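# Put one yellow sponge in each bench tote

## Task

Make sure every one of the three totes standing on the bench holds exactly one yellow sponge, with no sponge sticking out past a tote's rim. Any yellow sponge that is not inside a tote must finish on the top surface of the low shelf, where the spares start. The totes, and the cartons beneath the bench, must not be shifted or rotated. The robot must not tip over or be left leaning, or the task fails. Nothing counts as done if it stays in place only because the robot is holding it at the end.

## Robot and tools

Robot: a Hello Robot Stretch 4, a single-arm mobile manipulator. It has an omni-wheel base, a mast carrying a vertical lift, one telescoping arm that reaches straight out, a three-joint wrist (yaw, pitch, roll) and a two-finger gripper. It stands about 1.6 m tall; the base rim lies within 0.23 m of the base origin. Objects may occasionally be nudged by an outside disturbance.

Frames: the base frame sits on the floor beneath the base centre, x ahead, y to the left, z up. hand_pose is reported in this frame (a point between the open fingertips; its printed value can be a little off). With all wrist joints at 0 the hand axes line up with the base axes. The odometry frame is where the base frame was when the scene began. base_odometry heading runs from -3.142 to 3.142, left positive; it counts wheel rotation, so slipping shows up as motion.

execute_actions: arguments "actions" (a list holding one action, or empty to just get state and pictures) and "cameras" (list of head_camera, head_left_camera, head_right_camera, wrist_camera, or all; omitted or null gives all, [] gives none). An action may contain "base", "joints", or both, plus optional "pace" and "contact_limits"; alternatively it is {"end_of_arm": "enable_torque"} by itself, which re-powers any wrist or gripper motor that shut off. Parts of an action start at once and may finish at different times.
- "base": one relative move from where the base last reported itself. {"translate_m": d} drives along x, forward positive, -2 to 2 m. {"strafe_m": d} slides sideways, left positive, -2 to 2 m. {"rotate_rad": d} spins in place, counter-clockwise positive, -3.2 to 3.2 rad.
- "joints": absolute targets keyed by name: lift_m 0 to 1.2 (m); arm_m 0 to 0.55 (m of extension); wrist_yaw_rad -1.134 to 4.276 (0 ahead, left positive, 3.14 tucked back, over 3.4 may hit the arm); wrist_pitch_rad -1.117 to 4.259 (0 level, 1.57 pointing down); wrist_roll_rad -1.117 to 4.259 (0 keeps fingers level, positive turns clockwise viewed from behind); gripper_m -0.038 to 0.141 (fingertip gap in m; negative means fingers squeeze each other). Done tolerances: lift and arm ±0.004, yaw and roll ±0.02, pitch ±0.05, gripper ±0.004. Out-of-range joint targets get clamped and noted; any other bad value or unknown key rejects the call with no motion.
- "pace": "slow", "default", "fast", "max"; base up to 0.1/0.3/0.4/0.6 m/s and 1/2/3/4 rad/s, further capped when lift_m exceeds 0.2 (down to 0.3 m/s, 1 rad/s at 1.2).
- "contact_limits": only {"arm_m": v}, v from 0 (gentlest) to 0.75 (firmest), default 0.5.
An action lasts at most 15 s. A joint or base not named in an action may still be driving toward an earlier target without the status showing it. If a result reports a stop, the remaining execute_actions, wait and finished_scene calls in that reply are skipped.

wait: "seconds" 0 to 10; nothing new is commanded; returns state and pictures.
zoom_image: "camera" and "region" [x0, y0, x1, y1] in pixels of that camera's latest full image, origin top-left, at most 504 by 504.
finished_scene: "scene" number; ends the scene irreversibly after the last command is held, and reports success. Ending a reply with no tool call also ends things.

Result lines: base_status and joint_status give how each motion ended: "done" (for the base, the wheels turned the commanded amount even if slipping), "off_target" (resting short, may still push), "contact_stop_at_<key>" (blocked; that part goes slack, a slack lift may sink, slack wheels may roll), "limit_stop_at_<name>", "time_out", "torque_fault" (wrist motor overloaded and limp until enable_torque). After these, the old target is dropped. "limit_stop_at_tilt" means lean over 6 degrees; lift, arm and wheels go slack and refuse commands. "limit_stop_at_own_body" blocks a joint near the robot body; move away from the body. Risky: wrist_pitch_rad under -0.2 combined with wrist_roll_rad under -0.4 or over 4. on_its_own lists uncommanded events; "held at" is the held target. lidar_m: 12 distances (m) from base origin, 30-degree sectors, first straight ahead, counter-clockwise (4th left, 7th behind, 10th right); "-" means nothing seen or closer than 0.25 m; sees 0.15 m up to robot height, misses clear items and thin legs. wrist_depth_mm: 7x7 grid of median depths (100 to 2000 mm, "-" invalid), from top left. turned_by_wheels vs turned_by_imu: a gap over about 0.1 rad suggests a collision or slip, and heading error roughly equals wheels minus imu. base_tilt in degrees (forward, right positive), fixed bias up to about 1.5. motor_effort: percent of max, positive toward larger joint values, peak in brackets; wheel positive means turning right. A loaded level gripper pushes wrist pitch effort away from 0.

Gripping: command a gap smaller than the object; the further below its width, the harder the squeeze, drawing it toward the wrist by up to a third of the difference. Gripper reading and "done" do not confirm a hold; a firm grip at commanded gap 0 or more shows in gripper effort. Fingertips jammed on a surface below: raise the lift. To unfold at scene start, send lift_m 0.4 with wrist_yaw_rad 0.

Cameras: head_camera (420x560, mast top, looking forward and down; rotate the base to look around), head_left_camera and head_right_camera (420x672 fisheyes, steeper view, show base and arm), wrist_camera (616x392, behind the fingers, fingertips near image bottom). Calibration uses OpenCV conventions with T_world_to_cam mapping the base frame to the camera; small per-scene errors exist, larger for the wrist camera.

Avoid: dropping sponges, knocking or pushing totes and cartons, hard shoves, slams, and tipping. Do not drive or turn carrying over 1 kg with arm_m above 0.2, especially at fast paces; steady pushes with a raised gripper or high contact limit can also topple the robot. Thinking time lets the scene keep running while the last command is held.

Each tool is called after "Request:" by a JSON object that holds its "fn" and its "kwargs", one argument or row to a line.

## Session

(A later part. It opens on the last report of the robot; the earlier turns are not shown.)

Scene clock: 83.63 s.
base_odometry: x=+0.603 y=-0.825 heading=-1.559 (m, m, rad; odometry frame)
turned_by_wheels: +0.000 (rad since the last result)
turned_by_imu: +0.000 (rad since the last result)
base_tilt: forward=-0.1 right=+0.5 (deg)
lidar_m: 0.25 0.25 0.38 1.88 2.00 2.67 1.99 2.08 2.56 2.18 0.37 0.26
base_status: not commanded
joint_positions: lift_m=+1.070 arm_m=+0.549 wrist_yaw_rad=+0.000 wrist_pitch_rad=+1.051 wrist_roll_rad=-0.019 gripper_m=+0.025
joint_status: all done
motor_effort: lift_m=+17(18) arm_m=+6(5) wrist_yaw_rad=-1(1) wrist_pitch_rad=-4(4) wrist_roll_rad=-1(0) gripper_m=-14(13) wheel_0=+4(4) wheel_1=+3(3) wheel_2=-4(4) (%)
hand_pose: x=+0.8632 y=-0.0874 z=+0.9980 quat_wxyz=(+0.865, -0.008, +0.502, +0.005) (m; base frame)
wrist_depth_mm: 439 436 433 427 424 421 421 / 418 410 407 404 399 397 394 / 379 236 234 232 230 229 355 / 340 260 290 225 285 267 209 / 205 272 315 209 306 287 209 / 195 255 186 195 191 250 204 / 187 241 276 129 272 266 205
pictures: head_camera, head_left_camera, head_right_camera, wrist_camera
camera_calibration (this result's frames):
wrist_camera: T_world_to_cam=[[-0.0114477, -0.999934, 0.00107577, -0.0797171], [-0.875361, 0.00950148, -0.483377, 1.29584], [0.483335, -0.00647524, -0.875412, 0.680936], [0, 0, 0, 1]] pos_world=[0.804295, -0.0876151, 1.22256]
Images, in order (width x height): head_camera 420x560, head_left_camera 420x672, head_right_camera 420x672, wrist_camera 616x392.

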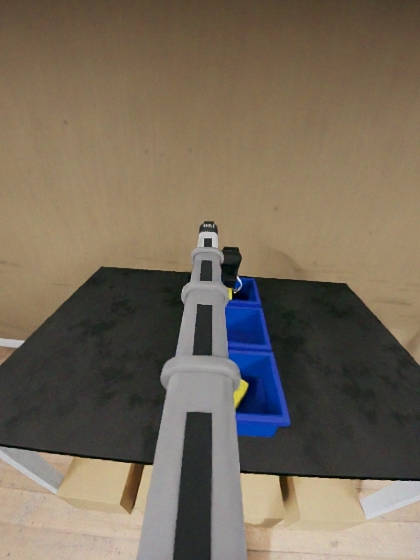

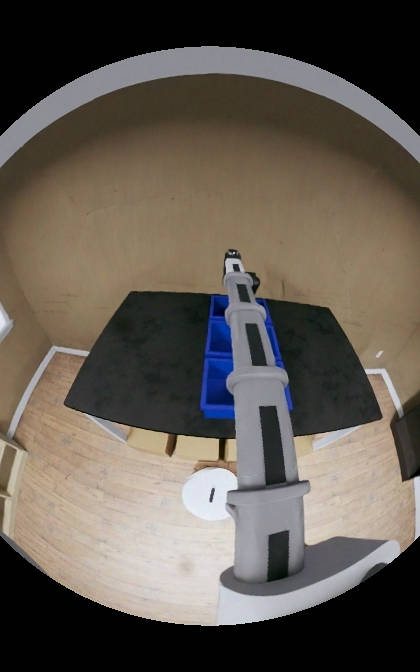

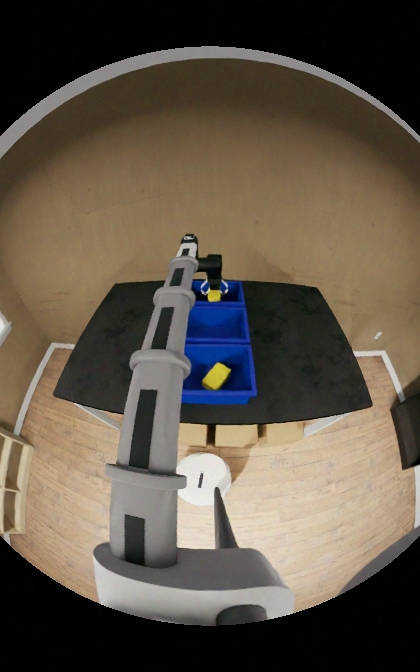

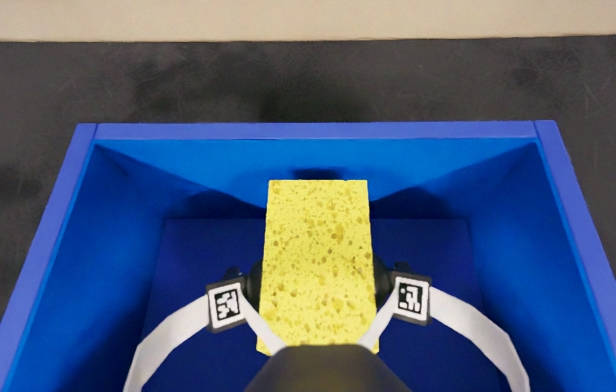

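Request:
{"fn": "execute_actions", "kwargs": {
  "actions": [
    {"joints":{"lift_m":1.028},"pace":"slow"}
  ],
  "cameras": ["wrist_camera"]
}}

Request:
{"fn": "execute_actions", "kwargs": {
  "actions": [
    {"joints":{"gripper_m":0.09}}
  ],
  "cameras": []
}}

Request:
{"fn": "execute_actions", "kwargs": {
  "actions": [
    {"joints":{"lift_m":1.17},"pace":"fast"}
  ],
  "cameras": ["wrist_camera"]
}}

Request:
{"fn": "execute_actions", "kwargs": {
  "actions": [
    {"base":{"translate_m":-0.75},"joints":{"arm_m":0.43},"pace":"fast"}
  ],
  "cameras": []
}}

Request:
{"fn": "execute_actions", "kwargs": {
  "actions": [
    {"base":{"rotate_rad":1.56},"joints":{"lift_m":0.8,"wrist_yaw_rad":0.85,"gripper_m":0.12},"pace":"fast"}
  ],
  "cameras": []
}}

Request:
{"fn": "execute_actions", "kwargs": {
  "actions": [
    {"base":{"translate_m":1.355},"pace":"fast"}
  ],
  "cameras": ["wrist_camera","head_left_camera"]
}}

Scene clock: 99.43 s.
base_odometry: x=+0.603 y=-0.825 heading=-1.559 (m, m, rad; odometry frame)
turned_by_wheels: +0.000 (rad since the last result)
turned_by_imu: +0.000 (rad since the last result)
base_tilt: forward=-0.1 right=+0.6 (deg)
lidar_m: 0.25 0.25 0.37 1.87 1.99 2.65 1.97 2.08 2.57 2.18 0.34 0.26
base_status: not commanded
joint_positions: lift_m=+1.028 arm_m=+0.549 wrist_yaw_rad=+0.000 wrist_pitch_rad=+1.051 wrist_roll_rad=-0.019 gripper_m=+0.025
joint_status: all done
motor_effort: lift_m=+17(16) arm_m=+5(5) wrist_yaw_rad=-2(2) wrist_pitch_rad=-4(4) wrist_roll_rad=-1(0) gripper_m=-17(14) wheel_0=+4(4) wheel_1=+2(2) wheel_2=-4(4) (%)
hand_pose: x=+0.8632 y=-0.0874 z=+0.9560 quat_wxyz=(+0.865, -0.008, +0.502, +0.005) (m; base frame)
wrist_depth_mm: 394 392 389 384 382 377 373 / 351 197 195 193 191 189 187 / 186 224 222 222 220 219 199 / 186 260 283 226 279 267 204 / 187 267 272 208 263 263 203 / 186 251 186 195 191 242 204 / 187 233 236 129 234 230 204
pictures: wrist_camera
camera_calibration (this result's frames):
wrist_camera: T_world_to_cam=[[-0.0114477, -0.999934, 0.00107582, -0.079672], [-0.875361, 0.00950145, -0.483377, 1.27555], [0.483335, -0.00647527, -0.875412, 0.644181], [0, 0, 0, 1]] pos_world=[0.804296, -0.0876151, 1.18058]
Images, in order (width x height): wrist_camera 616x392.

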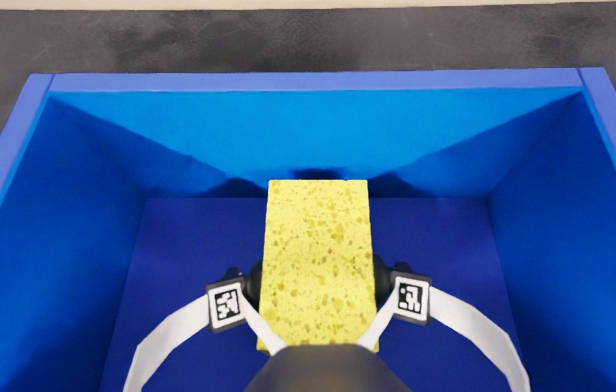

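Scene clock: 100.90 s.
base_odometry: x=+0.603 y=-0.825 heading=-1.559 (m, m, rad; odometry frame)
turned_by_wheels: +0.000 (rad since the last result)
turned_by_imu: +0.000 (rad since the last result)
base_tilt: forward=-0.2 right=+0.5 (deg)
lidar_m: 0.25 0.26 0.37 1.89 1.99 2.66 1.97 2.07 2.57 2.17 0.36 0.26
base_status: not commanded
joint_positions: lift_m=+1.028 arm_m=+0.549 wrist_yaw_rad=+0.000 wrist_pitch_rad=+1.051 wrist_roll_rad=-0.019 gripper_m=+0.090
joint_status: all done
motor_effort: lift_m=+16(17) arm_m=+6(5) wrist_yaw_rad=-1(2) wrist_pitch_rad=-5(4) wrist_roll_rad=+0(0) gripper_m=-4(13) wheel_0=+4(4) wheel_1=+2(2) wheel_2=-4(4) (%)
hand_pose: x=+0.8632 y=-0.0874 z=+0.9560 quat_wxyz=(+0.865, -0.008, +0.502, +0.005) (m; base frame)
wrist_depth_mm: 397 392 389 384 382 377 373 / 353 196 196 193 191 190 188 / 187 224 223 221 220 219 199 / 186 260 285 243 278 266 204 / 187 266 272 224 265 263 204 / 187 252 199 208 201 242 204 / 187 236 237 128 234 231 204
pictures: none
No camera images: the call's "cameras" was empty. Leave "cameras" out to get every camera's image.

Scene clock: 102.23 s.
base_odometry: x=+0.603 y=-0.825 heading=-1.559 (m, m, rad; odometry frame)
turned_by_wheels: +0.000 (rad since the last result)
turned_by_imu: +0.000 (rad since the last result)
base_tilt: forward=-0.1 right=+0.6 (deg)
lidar_m: 0.25 0.26 0.38 1.88 1.99 2.66 2.00 2.06 2.55 2.18 0.34 0.26
base_status: not commanded
joint_positions: lift_m=+1.170 arm_m=+0.549 wrist_yaw_rad=+0.000 wrist_pitch_rad=+1.051 wrist_roll_rad=-0.019 gripper_m=+0.090
joint_status: all done
motor_effort: lift_m=+21(23) arm_m=+5(6) wrist_yaw_rad=-2(2) wrist_pitch_rad=-4(4) wrist_roll_rad=+0(0) gripper_m=-1(3) wheel_0=+4(4) wheel_1=+2(3) wheel_2=-4(4) (%)
hand_pose: x=+0.8632 y=-0.0874 z=+1.0977 quat_wxyz=(+0.865, -0.008, +0.502, +0.005) (m; base frame)
wrist_depth_mm: 445 442 439 436 436 436 433 / 530 525 525 517 517 508 508 / 504 500 496 492 488 484 480 / 462 462 330 327 324 436 445 / 430 340 382 370 373 340 413 / 399 314 200 347 213 276 384 / 375 273 368 128 362 268 362
pictures: wrist_camera
camera_calibration (this result's frames):
wrist_camera: T_world_to_cam=[[-0.0114479, -0.999934, 0.00107578, -0.0798241], [-0.875361, 0.0095017, -0.483377, 1.344], [0.483335, -0.00647537, -0.875412, 0.768149], [0, 0, 0, 1]] pos_world=[0.804299, -0.0876151, 1.32219]
Images, in order (width x height): wrist_camera 616x392.

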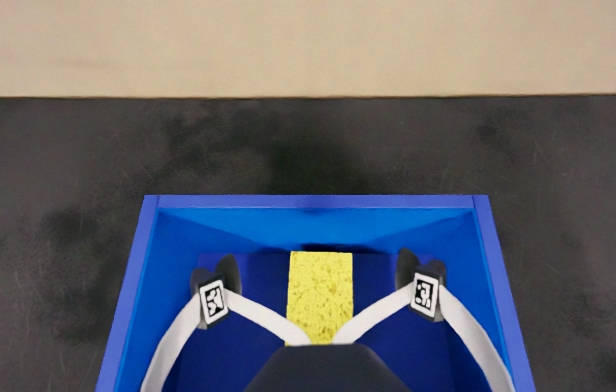

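Scene clock: 106.13 s.
base_odometry: x=+0.594 y=-0.075 heading=-1.559 (m, m, rad; odometry frame)
turned_by_wheels: +0.000 (rad since the last result)
turned_by_imu: +0.000 (rad since the last result)
base_tilt: forward=-0.1 right=+0.6 (deg)
lidar_m: 0.98 1.06 1.97 1.89 2.03 1.88 1.23 1.30 1.81 2.18 2.25 1.01
base_status: done
joint_positions: lift_m=+1.170 arm_m=+0.431 wrist_yaw_rad=+0.000 wrist_pitch_rad=+1.051 wrist_roll_rad=-0.019 gripper_m=+0.090
joint_status: all done
motor_effort: lift_m=+21(21) arm_m=-5(5) wrist_yaw_rad=-1(2) wrist_pitch_rad=-4(5) wrist_roll_rad=+0(0) gripper_m=-4(2) wheel_0=-2(4) wheel_1=-3(5) wheel_2=+1(10) (%)
hand_pose: x=+0.7451 y=-0.0874 z=+1.0977 quat_wxyz=(+0.865, -0.008, +0.502, +0.005) (m; base frame)
wrist_depth_mm: 609 603 469 469 480 580 574 / 549 549 525 521 521 530 525 / 1576 1255 1255 1229 1229 1205 1499 / 1537 1205 1205 1182 1182 1160 1430 / 1366 1138 1118 1118 1098 1098 1308 / 1281 1308 199 1281 213 1255 1255 / 1205 1205 1205 128 1182 1182 1182
pictures: none
No camera images: the call's "cameras" was empty. Leave "cameras" out to get every camera's image.

Scene clock: 108.83 s.
base_odometry: x=+0.594 y=-0.075 heading=+0.000 (m, m, rad; odometry frame)
turned_by_wheels: +1.559 (rad since the last result)
turned_by_imu: +1.545 (rad since the last result)
base_tilt: forward=-0.1 right=+0.6 (deg)
lidar_m: 1.91 2.02 1.90 1.22 1.29 1.74 2.19 2.27 1.05 0.99 1.05 1.98
base_status: done
joint_positions: lift_m=+0.800 arm_m=+0.431 wrist_yaw_rad=+0.850 wrist_pitch_rad=+1.051 wrist_roll_rad=-0.019 gripper_m=+0.120
joint_status: all done
motor_effort: lift_m=+17(19) arm_m=-5(5) wrist_yaw_rad=-2(4) wrist_pitch_rad=-4(5) wrist_roll_rad=+0(0) gripper_m=+0(3) wheel_0=-3(9) wheel_1=-2(4) wheel_2=-4(8) (%)
hand_pose: x=+0.7620 y=+0.0499 z=+0.7280 quat_wxyz=(+0.786, -0.214, +0.454, +0.361) (m; base frame)
wrist_depth_mm: 1464 1397 1430 1397 1397 1308 1229 / 1308 1281 1255 1281 1229 1229 1182 / 1205 1182 1182 1160 1138 1138 1138 / 1078 1098 1060 1060 1060 1042 1042 / 1025 1008 991 976 976 976 976 / 946 931 197 917 891 891 904 / 878 866 866 135 842 842 842
pictures: none
No camera images: the call's "cameras" was empty. Leave "cameras" out to get every camera's image.

Scene clock: 113.63 s.
base_odometry: x=+1.949 y=-0.075 heading=+0.000 (m, m, rad; odometry frame)
turned_by_wheels: +0.000 (rad since the last result)
turned_by_imu: +0.001 (rad since the last result)
base_tilt: forward=-0.1 right=+0.5 (deg)
lidar_m: 0.54 0.59 0.83 1.76 1.88 1.86 3.89 1.46 1.22 1.94 0.76 0.56
base_status: done
joint_positions: lift_m=+0.800 arm_m=+0.431 wrist_yaw_rad=+0.850 wrist_pitch_rad=+1.051 wrist_roll_rad=-0.019 gripper_m=+0.120
joint_status: not commanded
motor_effort: lift_m=+17(17) arm_m=-5(5) wrist_yaw_rad=-1(2) wrist_pitch_rad=-5(4) wrist_roll_rad=+1(1) gripper_m=+0(1) wheel_0=+1(8) wheel_1=+0(6) wheel_2=+0(13) (%)
hand_pose: x=+0.7620 y=+0.0499 z=+0.7280 quat_wxyz=(+0.786, -0.214, +0.454, +0.361) (m; base frame)
wrist_depth_mm: 512 508 504 424 320 258 221 / 462 459 439 452 366 287 242 / 421 421 373 413 402 322 266 / 389 387 387 379 377 364 297 / 362 357 355 310 345 347 332 / 342 334 197 293 287 315 327 / 866 307 309 135 304 300 301
pictures: head_left_camera, wrist_camera
camera_calibration (this result's frames):
wrist_camera: T_world_to_cam=[[0.743617, -0.668605, 0.00107512, -0.53518], [-0.584939, -0.651342, -0.483323, 0.887054], [0.323852, 0.358778, -0.875442, 0.597649], [0, 0, 0, 1]] pos_world=[0.723292, 0.00552772, 0.952516]
Images, in order (width x height): head_left_camera 420x672, wrist_camera 616x392.

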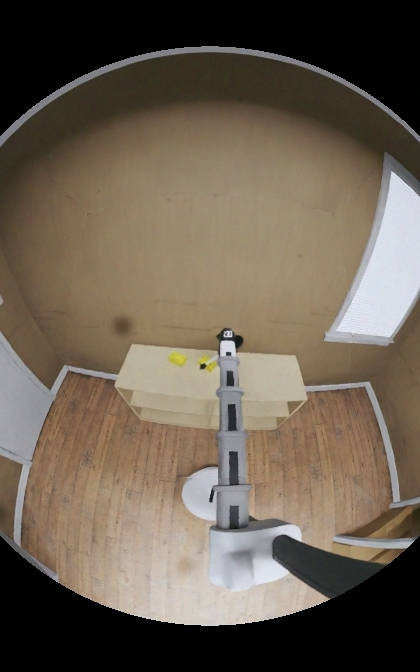

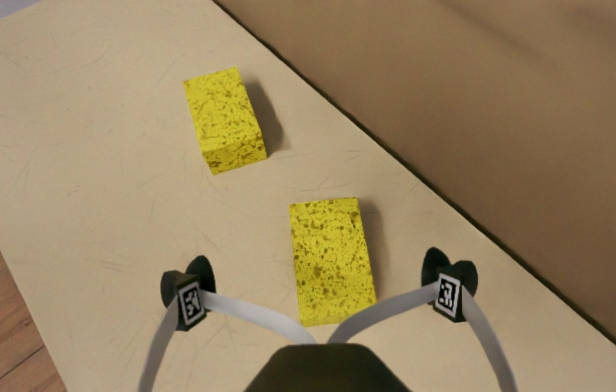

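Request:
{"fn": "execute_actions", "kwargs": {
  "actions": [
    {"joints":{"lift_m":0.717,"wrist_yaw_rad":0.95,"arm_m":0.462}}
  ],
  "cameras": ["wrist_camera"]
}}

Request:
{"fn": "execute_actions", "kwargs": {
  "actions": [
    {"joints":{"gripper_m":0.025}}
  ],
  "cameras": []
}}

Request:
{"fn": "execute_actions", "kwargs": {
  "actions": [
    {"joints":{"lift_m":0.76}}
  ],
  "cameras": ["wrist_camera"]
}}

Scene clock: 121.30 s.
base_odometry: x=+1.949 y=-0.075 heading=+0.000 (m, m, rad; odometry frame)
turned_by_wheels: +0.000 (rad since the last result)
turned_by_imu: +0.000 (rad since the last result)
base_tilt: forward=-0.1 right=+0.7 (deg)
lidar_m: 0.55 0.56 0.83 1.77 1.89 1.86 3.92 1.47 1.22 1.96 0.78 0.57
base_status: not commanded
joint_positions: lift_m=+0.717 arm_m=+0.461 wrist_yaw_rad=+0.950 wrist_pitch_rad=+1.051 wrist_roll_rad=-0.019 gripper_m=+0.120
joint_status: all done
motor_effort: lift_m=+17(17) arm_m=+5(4) wrist_yaw_rad=-1(0) wrist_pitch_rad=-4(5) wrist_roll_rad=+0(0) gripper_m=-2(1) wheel_0=+1(1) wheel_1=+0(0) wheel_2=+0(0) (%)
hand_pose: x=+0.7864 y=+0.0656 z=+0.6450 quat_wxyz=(+0.767, -0.237, +0.442, +0.400) (m; base frame)
wrist_depth_mm: 387 382 320 377 306 237 203 / 349 347 287 342 332 260 217 / 320 315 307 310 309 290 236 / 294 291 289 236 283 289 259 / 272 271 268 219 259 262 276 / 254 251 197 204 205 238 243 / 238 233 234 135 229 227 229
pictures: wrist_camera
camera_calibration (this result's frames):
wrist_camera: T_world_to_cam=[[0.80645, -0.591302, 0.0010754, -0.597196], [-0.517233, -0.706309, -0.483319, 0.821791], [0.286547, 0.389216, -0.875444, 0.538849], [0, 0, 0, 1]] pos_world=[0.752261, 0.0175874, 0.869562]
Images, in order (width x height): wrist_camera 616x392.

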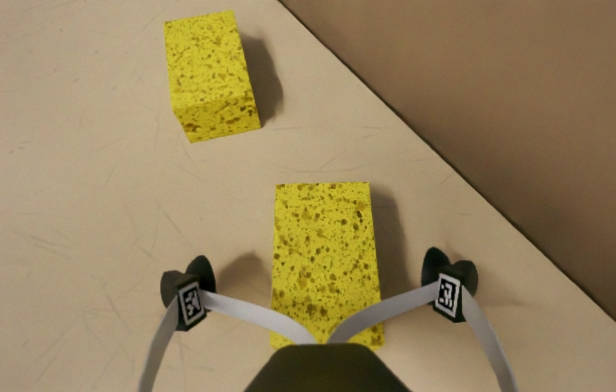

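Scene clock: 123.13 s.
base_odometry: x=+1.949 y=-0.075 heading=+0.000 (m, m, rad; odometry frame)
turned_by_wheels: +0.000 (rad since the last result)
turned_by_imu: +0.000 (rad since the last result)
base_tilt: forward=-0.1 right=+0.6 (deg)
lidar_m: 0.54 0.56 0.85 1.77 1.85 1.85 3.92 1.48 1.23 1.93 0.76 0.57
base_status: not commanded
joint_positions: lift_m=+0.717 arm_m=+0.461 wrist_yaw_rad=+0.950 wrist_pitch_rad=+1.051 wrist_roll_rad=-0.019 gripper_m=+0.025
joint_status: all done
motor_effort: lift_m=+17(17) arm_m=+5(6) wrist_yaw_rad=+0(1) wrist_pitch_rad=-5(5) wrist_roll_rad=-1(1) gripper_m=-17(11) wheel_0=+1(1) wheel_1=+0(0) wheel_2=+0(0) (%)
hand_pose: x=+0.7864 y=+0.0656 z=+0.6450 quat_wxyz=(+0.767, -0.237, +0.442, +0.400) (m; base frame)
wrist_depth_mm: 387 382 319 379 304 237 202 / 349 345 289 340 332 259 217 / 320 317 307 310 309 290 236 / 296 291 289 225 283 290 259 / 273 270 268 209 259 262 276 / 254 252 185 195 191 241 242 / 237 232 234 129 230 226 229
pictures: none
No camera images: the call's "cameras" was empty. Leave "cameras" out to get every camera's image.

Scene clock: 124.17 s.
base_odometry: x=+1.949 y=-0.075 heading=+0.000 (m, m, rad; odometry frame)
turned_by_wheels: +0.000 (rad since the last result)
turned_by_imu: +0.000 (rad since the last result)
base_tilt: forward=-0.2 right=+0.6 (deg)
lidar_m: 0.53 0.58 0.84 1.77 1.87 1.86 3.90 1.47 1.22 1.95 0.75 0.57
base_status: not commanded
joint_positions: lift_m=+0.760 arm_m=+0.461 wrist_yaw_rad=+0.950 wrist_pitch_rad=+1.051 wrist_roll_rad=-0.019 gripper_m=+0.025
joint_status: all done
motor_effort: lift_m=+22(21) arm_m=+6(5) wrist_yaw_rad=-1(1) wrist_pitch_rad=-5(4) wrist_roll_rad=-1(0) gripper_m=-15(17) wheel_0=+1(1) wheel_1=+0(0) wheel_2=+0(0) (%)
hand_pose: x=+0.7864 y=+0.0656 z=+0.6876 quat_wxyz=(+0.767, -0.237, +0.442, +0.400) (m; base frame)
wrist_depth_mm: 452 449 442 421 306 236 202 / 407 404 349 397 345 260 217 / 375 370 327 362 362 290 236 / 343 340 338 225 330 320 259 / 319 315 314 208 303 309 289 / 297 293 186 194 191 282 297 / 278 271 273 129 268 264 267
pictures: wrist_camera
camera_calibration (this result's frames):
wrist_camera: T_world_to_cam=[[0.806451, -0.5913, 0.00107544, -0.597244], [-0.517232, -0.70631, -0.483319, 0.842369], [0.286546, 0.389216, -0.875444, 0.576122], [0, 0, 0, 1]] pos_world=[0.752263, 0.0175876, 0.912137]
Images, in order (width x height): wrist_camera 616x392.

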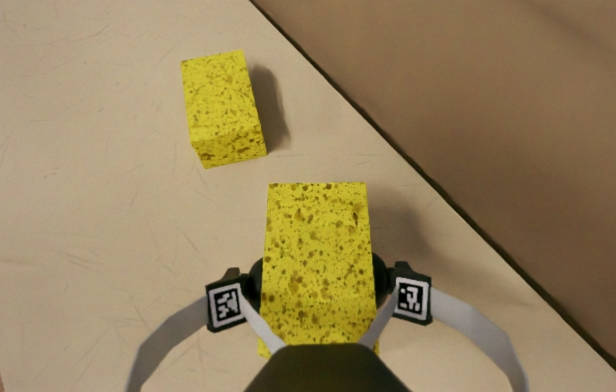

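Request:
{"fn": "execute_actions", "kwargs": {
  "actions": [
    {"base":{"translate_m":-1.36},"joints":{"lift_m":1.17},"pace":"fast"}
  ],
  "cameras": []
}}

Request:
{"fn": "execute_actions", "kwargs": {
  "actions": [
    {"base":{"rotate_rad":-1.56},"joints":{"wrist_yaw_rad":0},"pace":"fast"}
  ],
  "cameras": []
}}

Request:
{"fn": "execute_actions", "kwargs": {
  "actions": [
    {"base":{"translate_m":0.58},"joints":{"arm_m":0.5}}
  ],
  "cameras": ["wrist_camera","head_right_camera"]
}}

Scene clock: 133.70 s.
base_odometry: x=+0.589 y=-0.074 heading=+0.000 (m, m, rad; odometry frame)
turned_by_wheels: +0.000 (rad since the last result)
turned_by_imu: +0.000 (rad since the last result)
base_tilt: forward=-0.1 right=+0.5 (deg)
lidar_m: 1.91 2.01 1.87 1.21 1.27 1.75 2.45 2.28 1.04 1.00 1.05 1.98
base_status: done
joint_positions: lift_m=+1.170 arm_m=+0.461 wrist_yaw_rad=+0.950 wrist_pitch_rad=+1.051 wrist_roll_rad=-0.019 gripper_m=+0.025
joint_status: all done
motor_effort: lift_m=+22(22) arm_m=+5(5) wrist_yaw_rad=-1(1) wrist_pitch_rad=-5(4) wrist_roll_rad=+0(1) gripper_m=-11(11) wheel_0=-1(12) wheel_1=-2(8) wheel_2=+0(15) (%)
hand_pose: x=+0.7864 y=+0.0656 z=+1.0976 quat_wxyz=(+0.767, -0.237, +0.442, +0.400) (m; base frame)
wrist_depth_mm: 1618 1808 1921 1921 1863 1397 1366 / 1756 1808 1756 1756 1756 1618 1255 / 1661 1618 1618 1576 1618 1576 1464 / 1537 1537 1499 226 1464 1430 1397 / 1397 1397 1366 209 1336 1336 1308 / 1308 1308 185 195 191 1255 1255 / 1205 1205 1205 129 1182 1182 1182
pictures: none
No camera images: the call's "cameras" was empty. Leave "cameras" out to get every camera's image.

Scene clock: 136.40 s.
base_odometry: x=+0.589 y=-0.074 heading=-1.560 (m, m, rad; odometry frame)
turned_by_wheels: -1.559 (rad since the last result)
turned_by_imu: -1.545 (rad since the last result)
base_tilt: forward=-0.1 right=+0.6 (deg)
lidar_m: 1.00 1.05 1.98 1.91 2.04 1.89 1.22 1.28 1.80 2.17 2.26 1.02
base_status: done
joint_positions: lift_m=+1.170 arm_m=+0.461 wrist_yaw_rad=+0.000 wrist_pitch_rad=+1.051 wrist_roll_rad=-0.019 gripper_m=+0.025
joint_status: all done
motor_effort: lift_m=+22(21) arm_m=+5(5) wrist_yaw_rad=-2(7) wrist_pitch_rad=-4(5) wrist_roll_rad=+0(1) gripper_m=-15(17) wheel_0=+3(4) wheel_1=+2(6) wheel_2=+2(9) (%)
hand_pose: x=+0.7753 y=-0.0874 z=+1.0976 quat_wxyz=(+0.865, -0.008, +0.502, +0.005) (m; base frame)
wrist_depth_mm: 609 591 430 445 445 580 574 / 549 549 500 496 517 530 521 / 521 512 512 508 504 500 496 / 1499 1182 1182 225 1160 1182 1430 / 1336 1138 1118 209 1078 1078 1078 / 1308 1281 186 195 191 1182 1255 / 1229 1182 1205 129 1182 1182 1182
pictures: none
No camera images: the call's "cameras" was empty. Leave "cameras" out to get every camera's image.

Scene clock: 139.80 s.
base_odometry: x=+0.596 y=-0.654 heading=-1.559 (m, m, rad; odometry frame)
turned_by_wheels: +0.000 (rad since the last result)
turned_by_imu: +0.001 (rad since the last result)
base_tilt: forward=-0.1 right=+0.5 (deg)
lidar_m: 0.42 0.45 0.63 1.88 1.98 2.48 1.82 1.88 2.56 2.17 0.59 0.43
base_status: done
joint_positions: lift_m=+1.170 arm_m=+0.499 wrist_yaw_rad=+0.000 wrist_pitch_rad=+1.051 wrist_roll_rad=-0.019 gripper_m=+0.025
joint_status: all done
motor_effort: lift_m=+21(21) arm_m=+5(5) wrist_yaw_rad=-2(2) wrist_pitch_rad=-5(5) wrist_roll_rad=+1(0) gripper_m=-16(16) wheel_0=+4(10) wheel_1=+1(5) wheel_2=+1(10) (%)
hand_pose: x=+0.8132 y=-0.0874 z=+1.0976 quat_wxyz=(+0.865, -0.008, +0.502, +0.005) (m; base frame)
wrist_depth_mm: 609 603 433 433 430 580 574 / 554 544 462 466 462 525 525 / 504 496 484 439 473 477 480 / 462 351 330 225 325 442 442 / 430 345 384 208 340 402 413 / 399 301 185 195 191 279 387 / 375 270 368 129 362 274 362
pictures: head_right_camera, wrist_camera
camera_calibration (this result's frames):
wrist_camera: T_world_to_cam=[[-0.0115288, -0.999933, 0.00108272, -0.0803519], [-0.875387, 0.00956949, -0.483328, 1.30016], [0.483285, -0.00651999, -0.875439, 0.79238], [0, 0, 0, 1]] pos_world=[0.754269, -0.0876221, 1.32217]
Images, in order (width x height): head_right_camera 420x672, wrist_camera 616x392.

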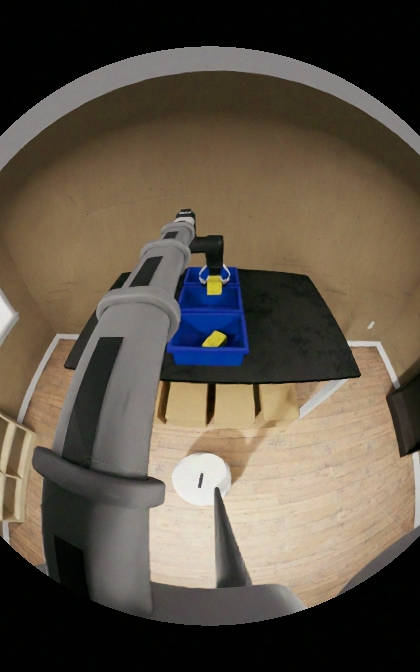

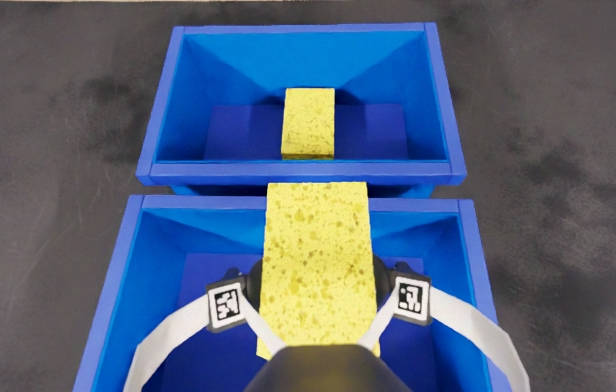

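Same geometry as before.

Request:
{"fn": "execute_actions", "kwargs": {
  "actions": [
    {"joints":{"lift_m":1.026}}
  ],
  "cameras": []
}}

Request:
{"fn": "execute_actions", "kwargs": {
  "actions": [
    {"joints":{"gripper_m":0.09}}
  ],
  "cameras": []
}}

Request:
{"fn": "execute_actions", "kwargs": {
  "actions": [
    {"joints":{"lift_m":1.17},"pace":"fast"}
  ],
  "cameras": ["wrist_camera","head_left_camera"]
}}

Scene clock: 147.73 s.
base_odometry: x=+0.596 y=-0.654 heading=-1.559 (m, m, rad; odometry frame)
turned_by_wheels: +0.000 (rad since the last result)
turned_by_imu: +0.000 (rad since the last result)
base_tilt: forward=-0.2 right=+0.6 (deg)
lidar_m: 0.41 0.45 0.64 1.88 2.01 2.46 1.80 1.88 2.57 2.18 0.57 0.43
base_status: not commanded
joint_positions: lift_m=+1.026 arm_m=+0.499 wrist_yaw_rad=+0.000 wrist_pitch_rad=+1.051 wrist_roll_rad=-0.019 gripper_m=+0.025
joint_status: all done
motor_effort: lift_m=+17(21) arm_m=+6(6) wrist_yaw_rad=-2(1) wrist_pitch_rad=-4(5) wrist_roll_rad=-1(0) gripper_m=-14(12) wheel_0=+4(4) wheel_1=+1(1) wheel_2=+1(1) (%)
hand_pose: x=+0.8132 y=-0.0874 z=+0.9540 quat_wxyz=(+0.865, -0.008, +0.502, +0.005) (m; base frame)
wrist_depth_mm: 216 210 209 206 204 204 355 / 195 194 193 191 189 187 185 / 205 223 220 217 215 211 181 / 206 273 282 225 277 246 181 / 206 267 270 208 262 255 180 / 207 253 186 195 191 220 180 / 208 234 236 129 232 227 180
pictures: none
No camera images: the call's "cameras" was empty. Leave "cameras" out to get every camera's image.

Scene clock: 149.20 s.
base_odometry: x=+0.596 y=-0.654 heading=-1.559 (m, m, rad; odometry frame)
turned_by_wheels: +0.000 (rad since the last result)
turned_by_imu: +0.000 (rad since the last result)
base_tilt: forward=-0.2 right=+0.6 (deg)
lidar_m: 0.42 0.45 0.60 1.88 1.99 2.50 1.83 1.90 2.53 2.17 0.57 0.40
base_status: not commanded
joint_positions: lift_m=+1.026 arm_m=+0.499 wrist_yaw_rad=+0.000 wrist_pitch_rad=+1.051 wrist_roll_rad=-0.019 gripper_m=+0.090
joint_status: all done
motor_effort: lift_m=+17(17) arm_m=+5(5) wrist_yaw_rad=-2(1) wrist_pitch_rad=-5(5) wrist_roll_rad=+0(0) gripper_m=-4(14) wheel_0=+4(4) wheel_1=+1(1) wheel_2=+1(1) (%)
hand_pose: x=+0.8132 y=-0.0874 z=+0.9540 quat_wxyz=(+0.865, -0.008, +0.502, +0.005) (m; base frame)
wrist_depth_mm: 216 210 208 206 204 204 357 / 195 195 193 191 189 186 186 / 206 223 220 216 214 212 181 / 205 274 282 238 276 246 181 / 206 267 270 221 263 255 180 / 207 252 199 206 202 221 180 / 208 235 236 128 232 226 180
pictures: none
No camera images: the call's "cameras" was empty. Leave "cameras" out to get every camera's image.

Scene clock: 150.57 s.
base_odometry: x=+0.596 y=-0.654 heading=-1.559 (m, m, rad; odometry frame)
turned_by_wheels: +0.000 (rad since the last result)
turned_by_imu: +0.000 (rad since the last result)
base_tilt: forward=-0.1 right=+0.5 (deg)
lidar_m: 0.40 0.45 0.66 1.89 2.01 2.48 1.82 1.92 2.54 2.16 0.59 0.44
base_status: not commanded
joint_positions: lift_m=+1.170 arm_m=+0.499 wrist_yaw_rad=+0.000 wrist_pitch_rad=+1.051 wrist_roll_rad=-0.019 gripper_m=+0.090
joint_status: all done
motor_effort: lift_m=+22(22) arm_m=+5(5) wrist_yaw_rad=-2(1) wrist_pitch_rad=-4(5) wrist_roll_rad=+0(1) gripper_m=+0(3) wheel_0=+4(4) wheel_1=+1(1) wheel_2=+1(1) (%)
hand_pose: x=+0.8132 y=-0.0874 z=+1.0976 quat_wxyz=(+0.865, -0.008, +0.502, +0.005) (m; base frame)
wrist_depth_mm: 609 603 433 433 433 580 574 / 554 544 466 462 459 525 521 / 508 492 484 442 473 477 480 / 462 349 330 330 325 442 442 / 430 345 379 370 364 402 413 / 402 301 200 345 213 281 384 / 375 277 366 128 362 298 362
pictures: head_left_camera, wrist_camera
camera_calibration (this result's frames):
wrist_camera: T_world_to_cam=[[-0.0115289, -0.999933, 0.00108275, -0.0803517], [-0.875387, 0.00956961, -0.483328, 1.30015], [0.483285, -0.00652008, -0.875439, 0.792359], [0, 0, 0, 1]] pos_world=[0.754277, -0.0876221, 1.32215]
Images, in order (width x height): head_left_camera 420x672, wrist_camera 616x392.

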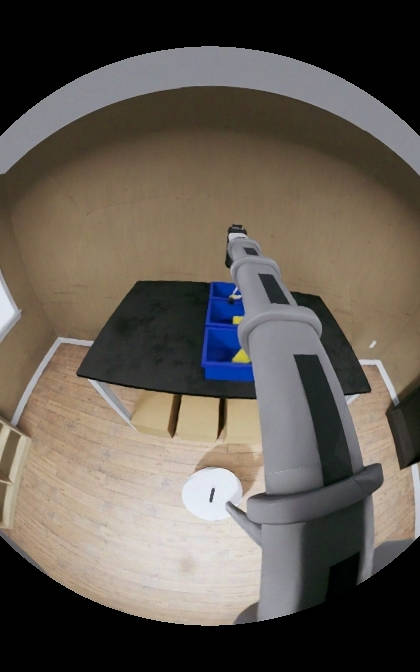

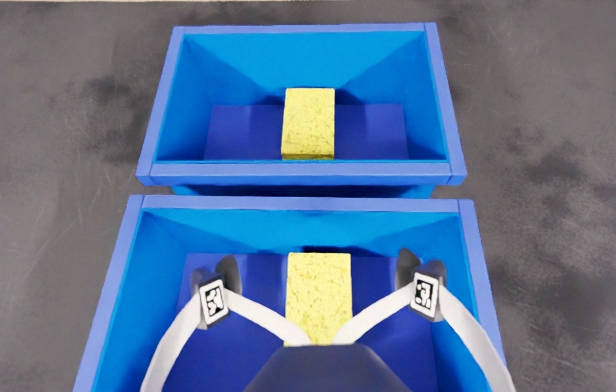

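Request:
{"fn": "finished_scene", "kwargs": {
  "scene": 2
}}

The scene is finished: the task was done.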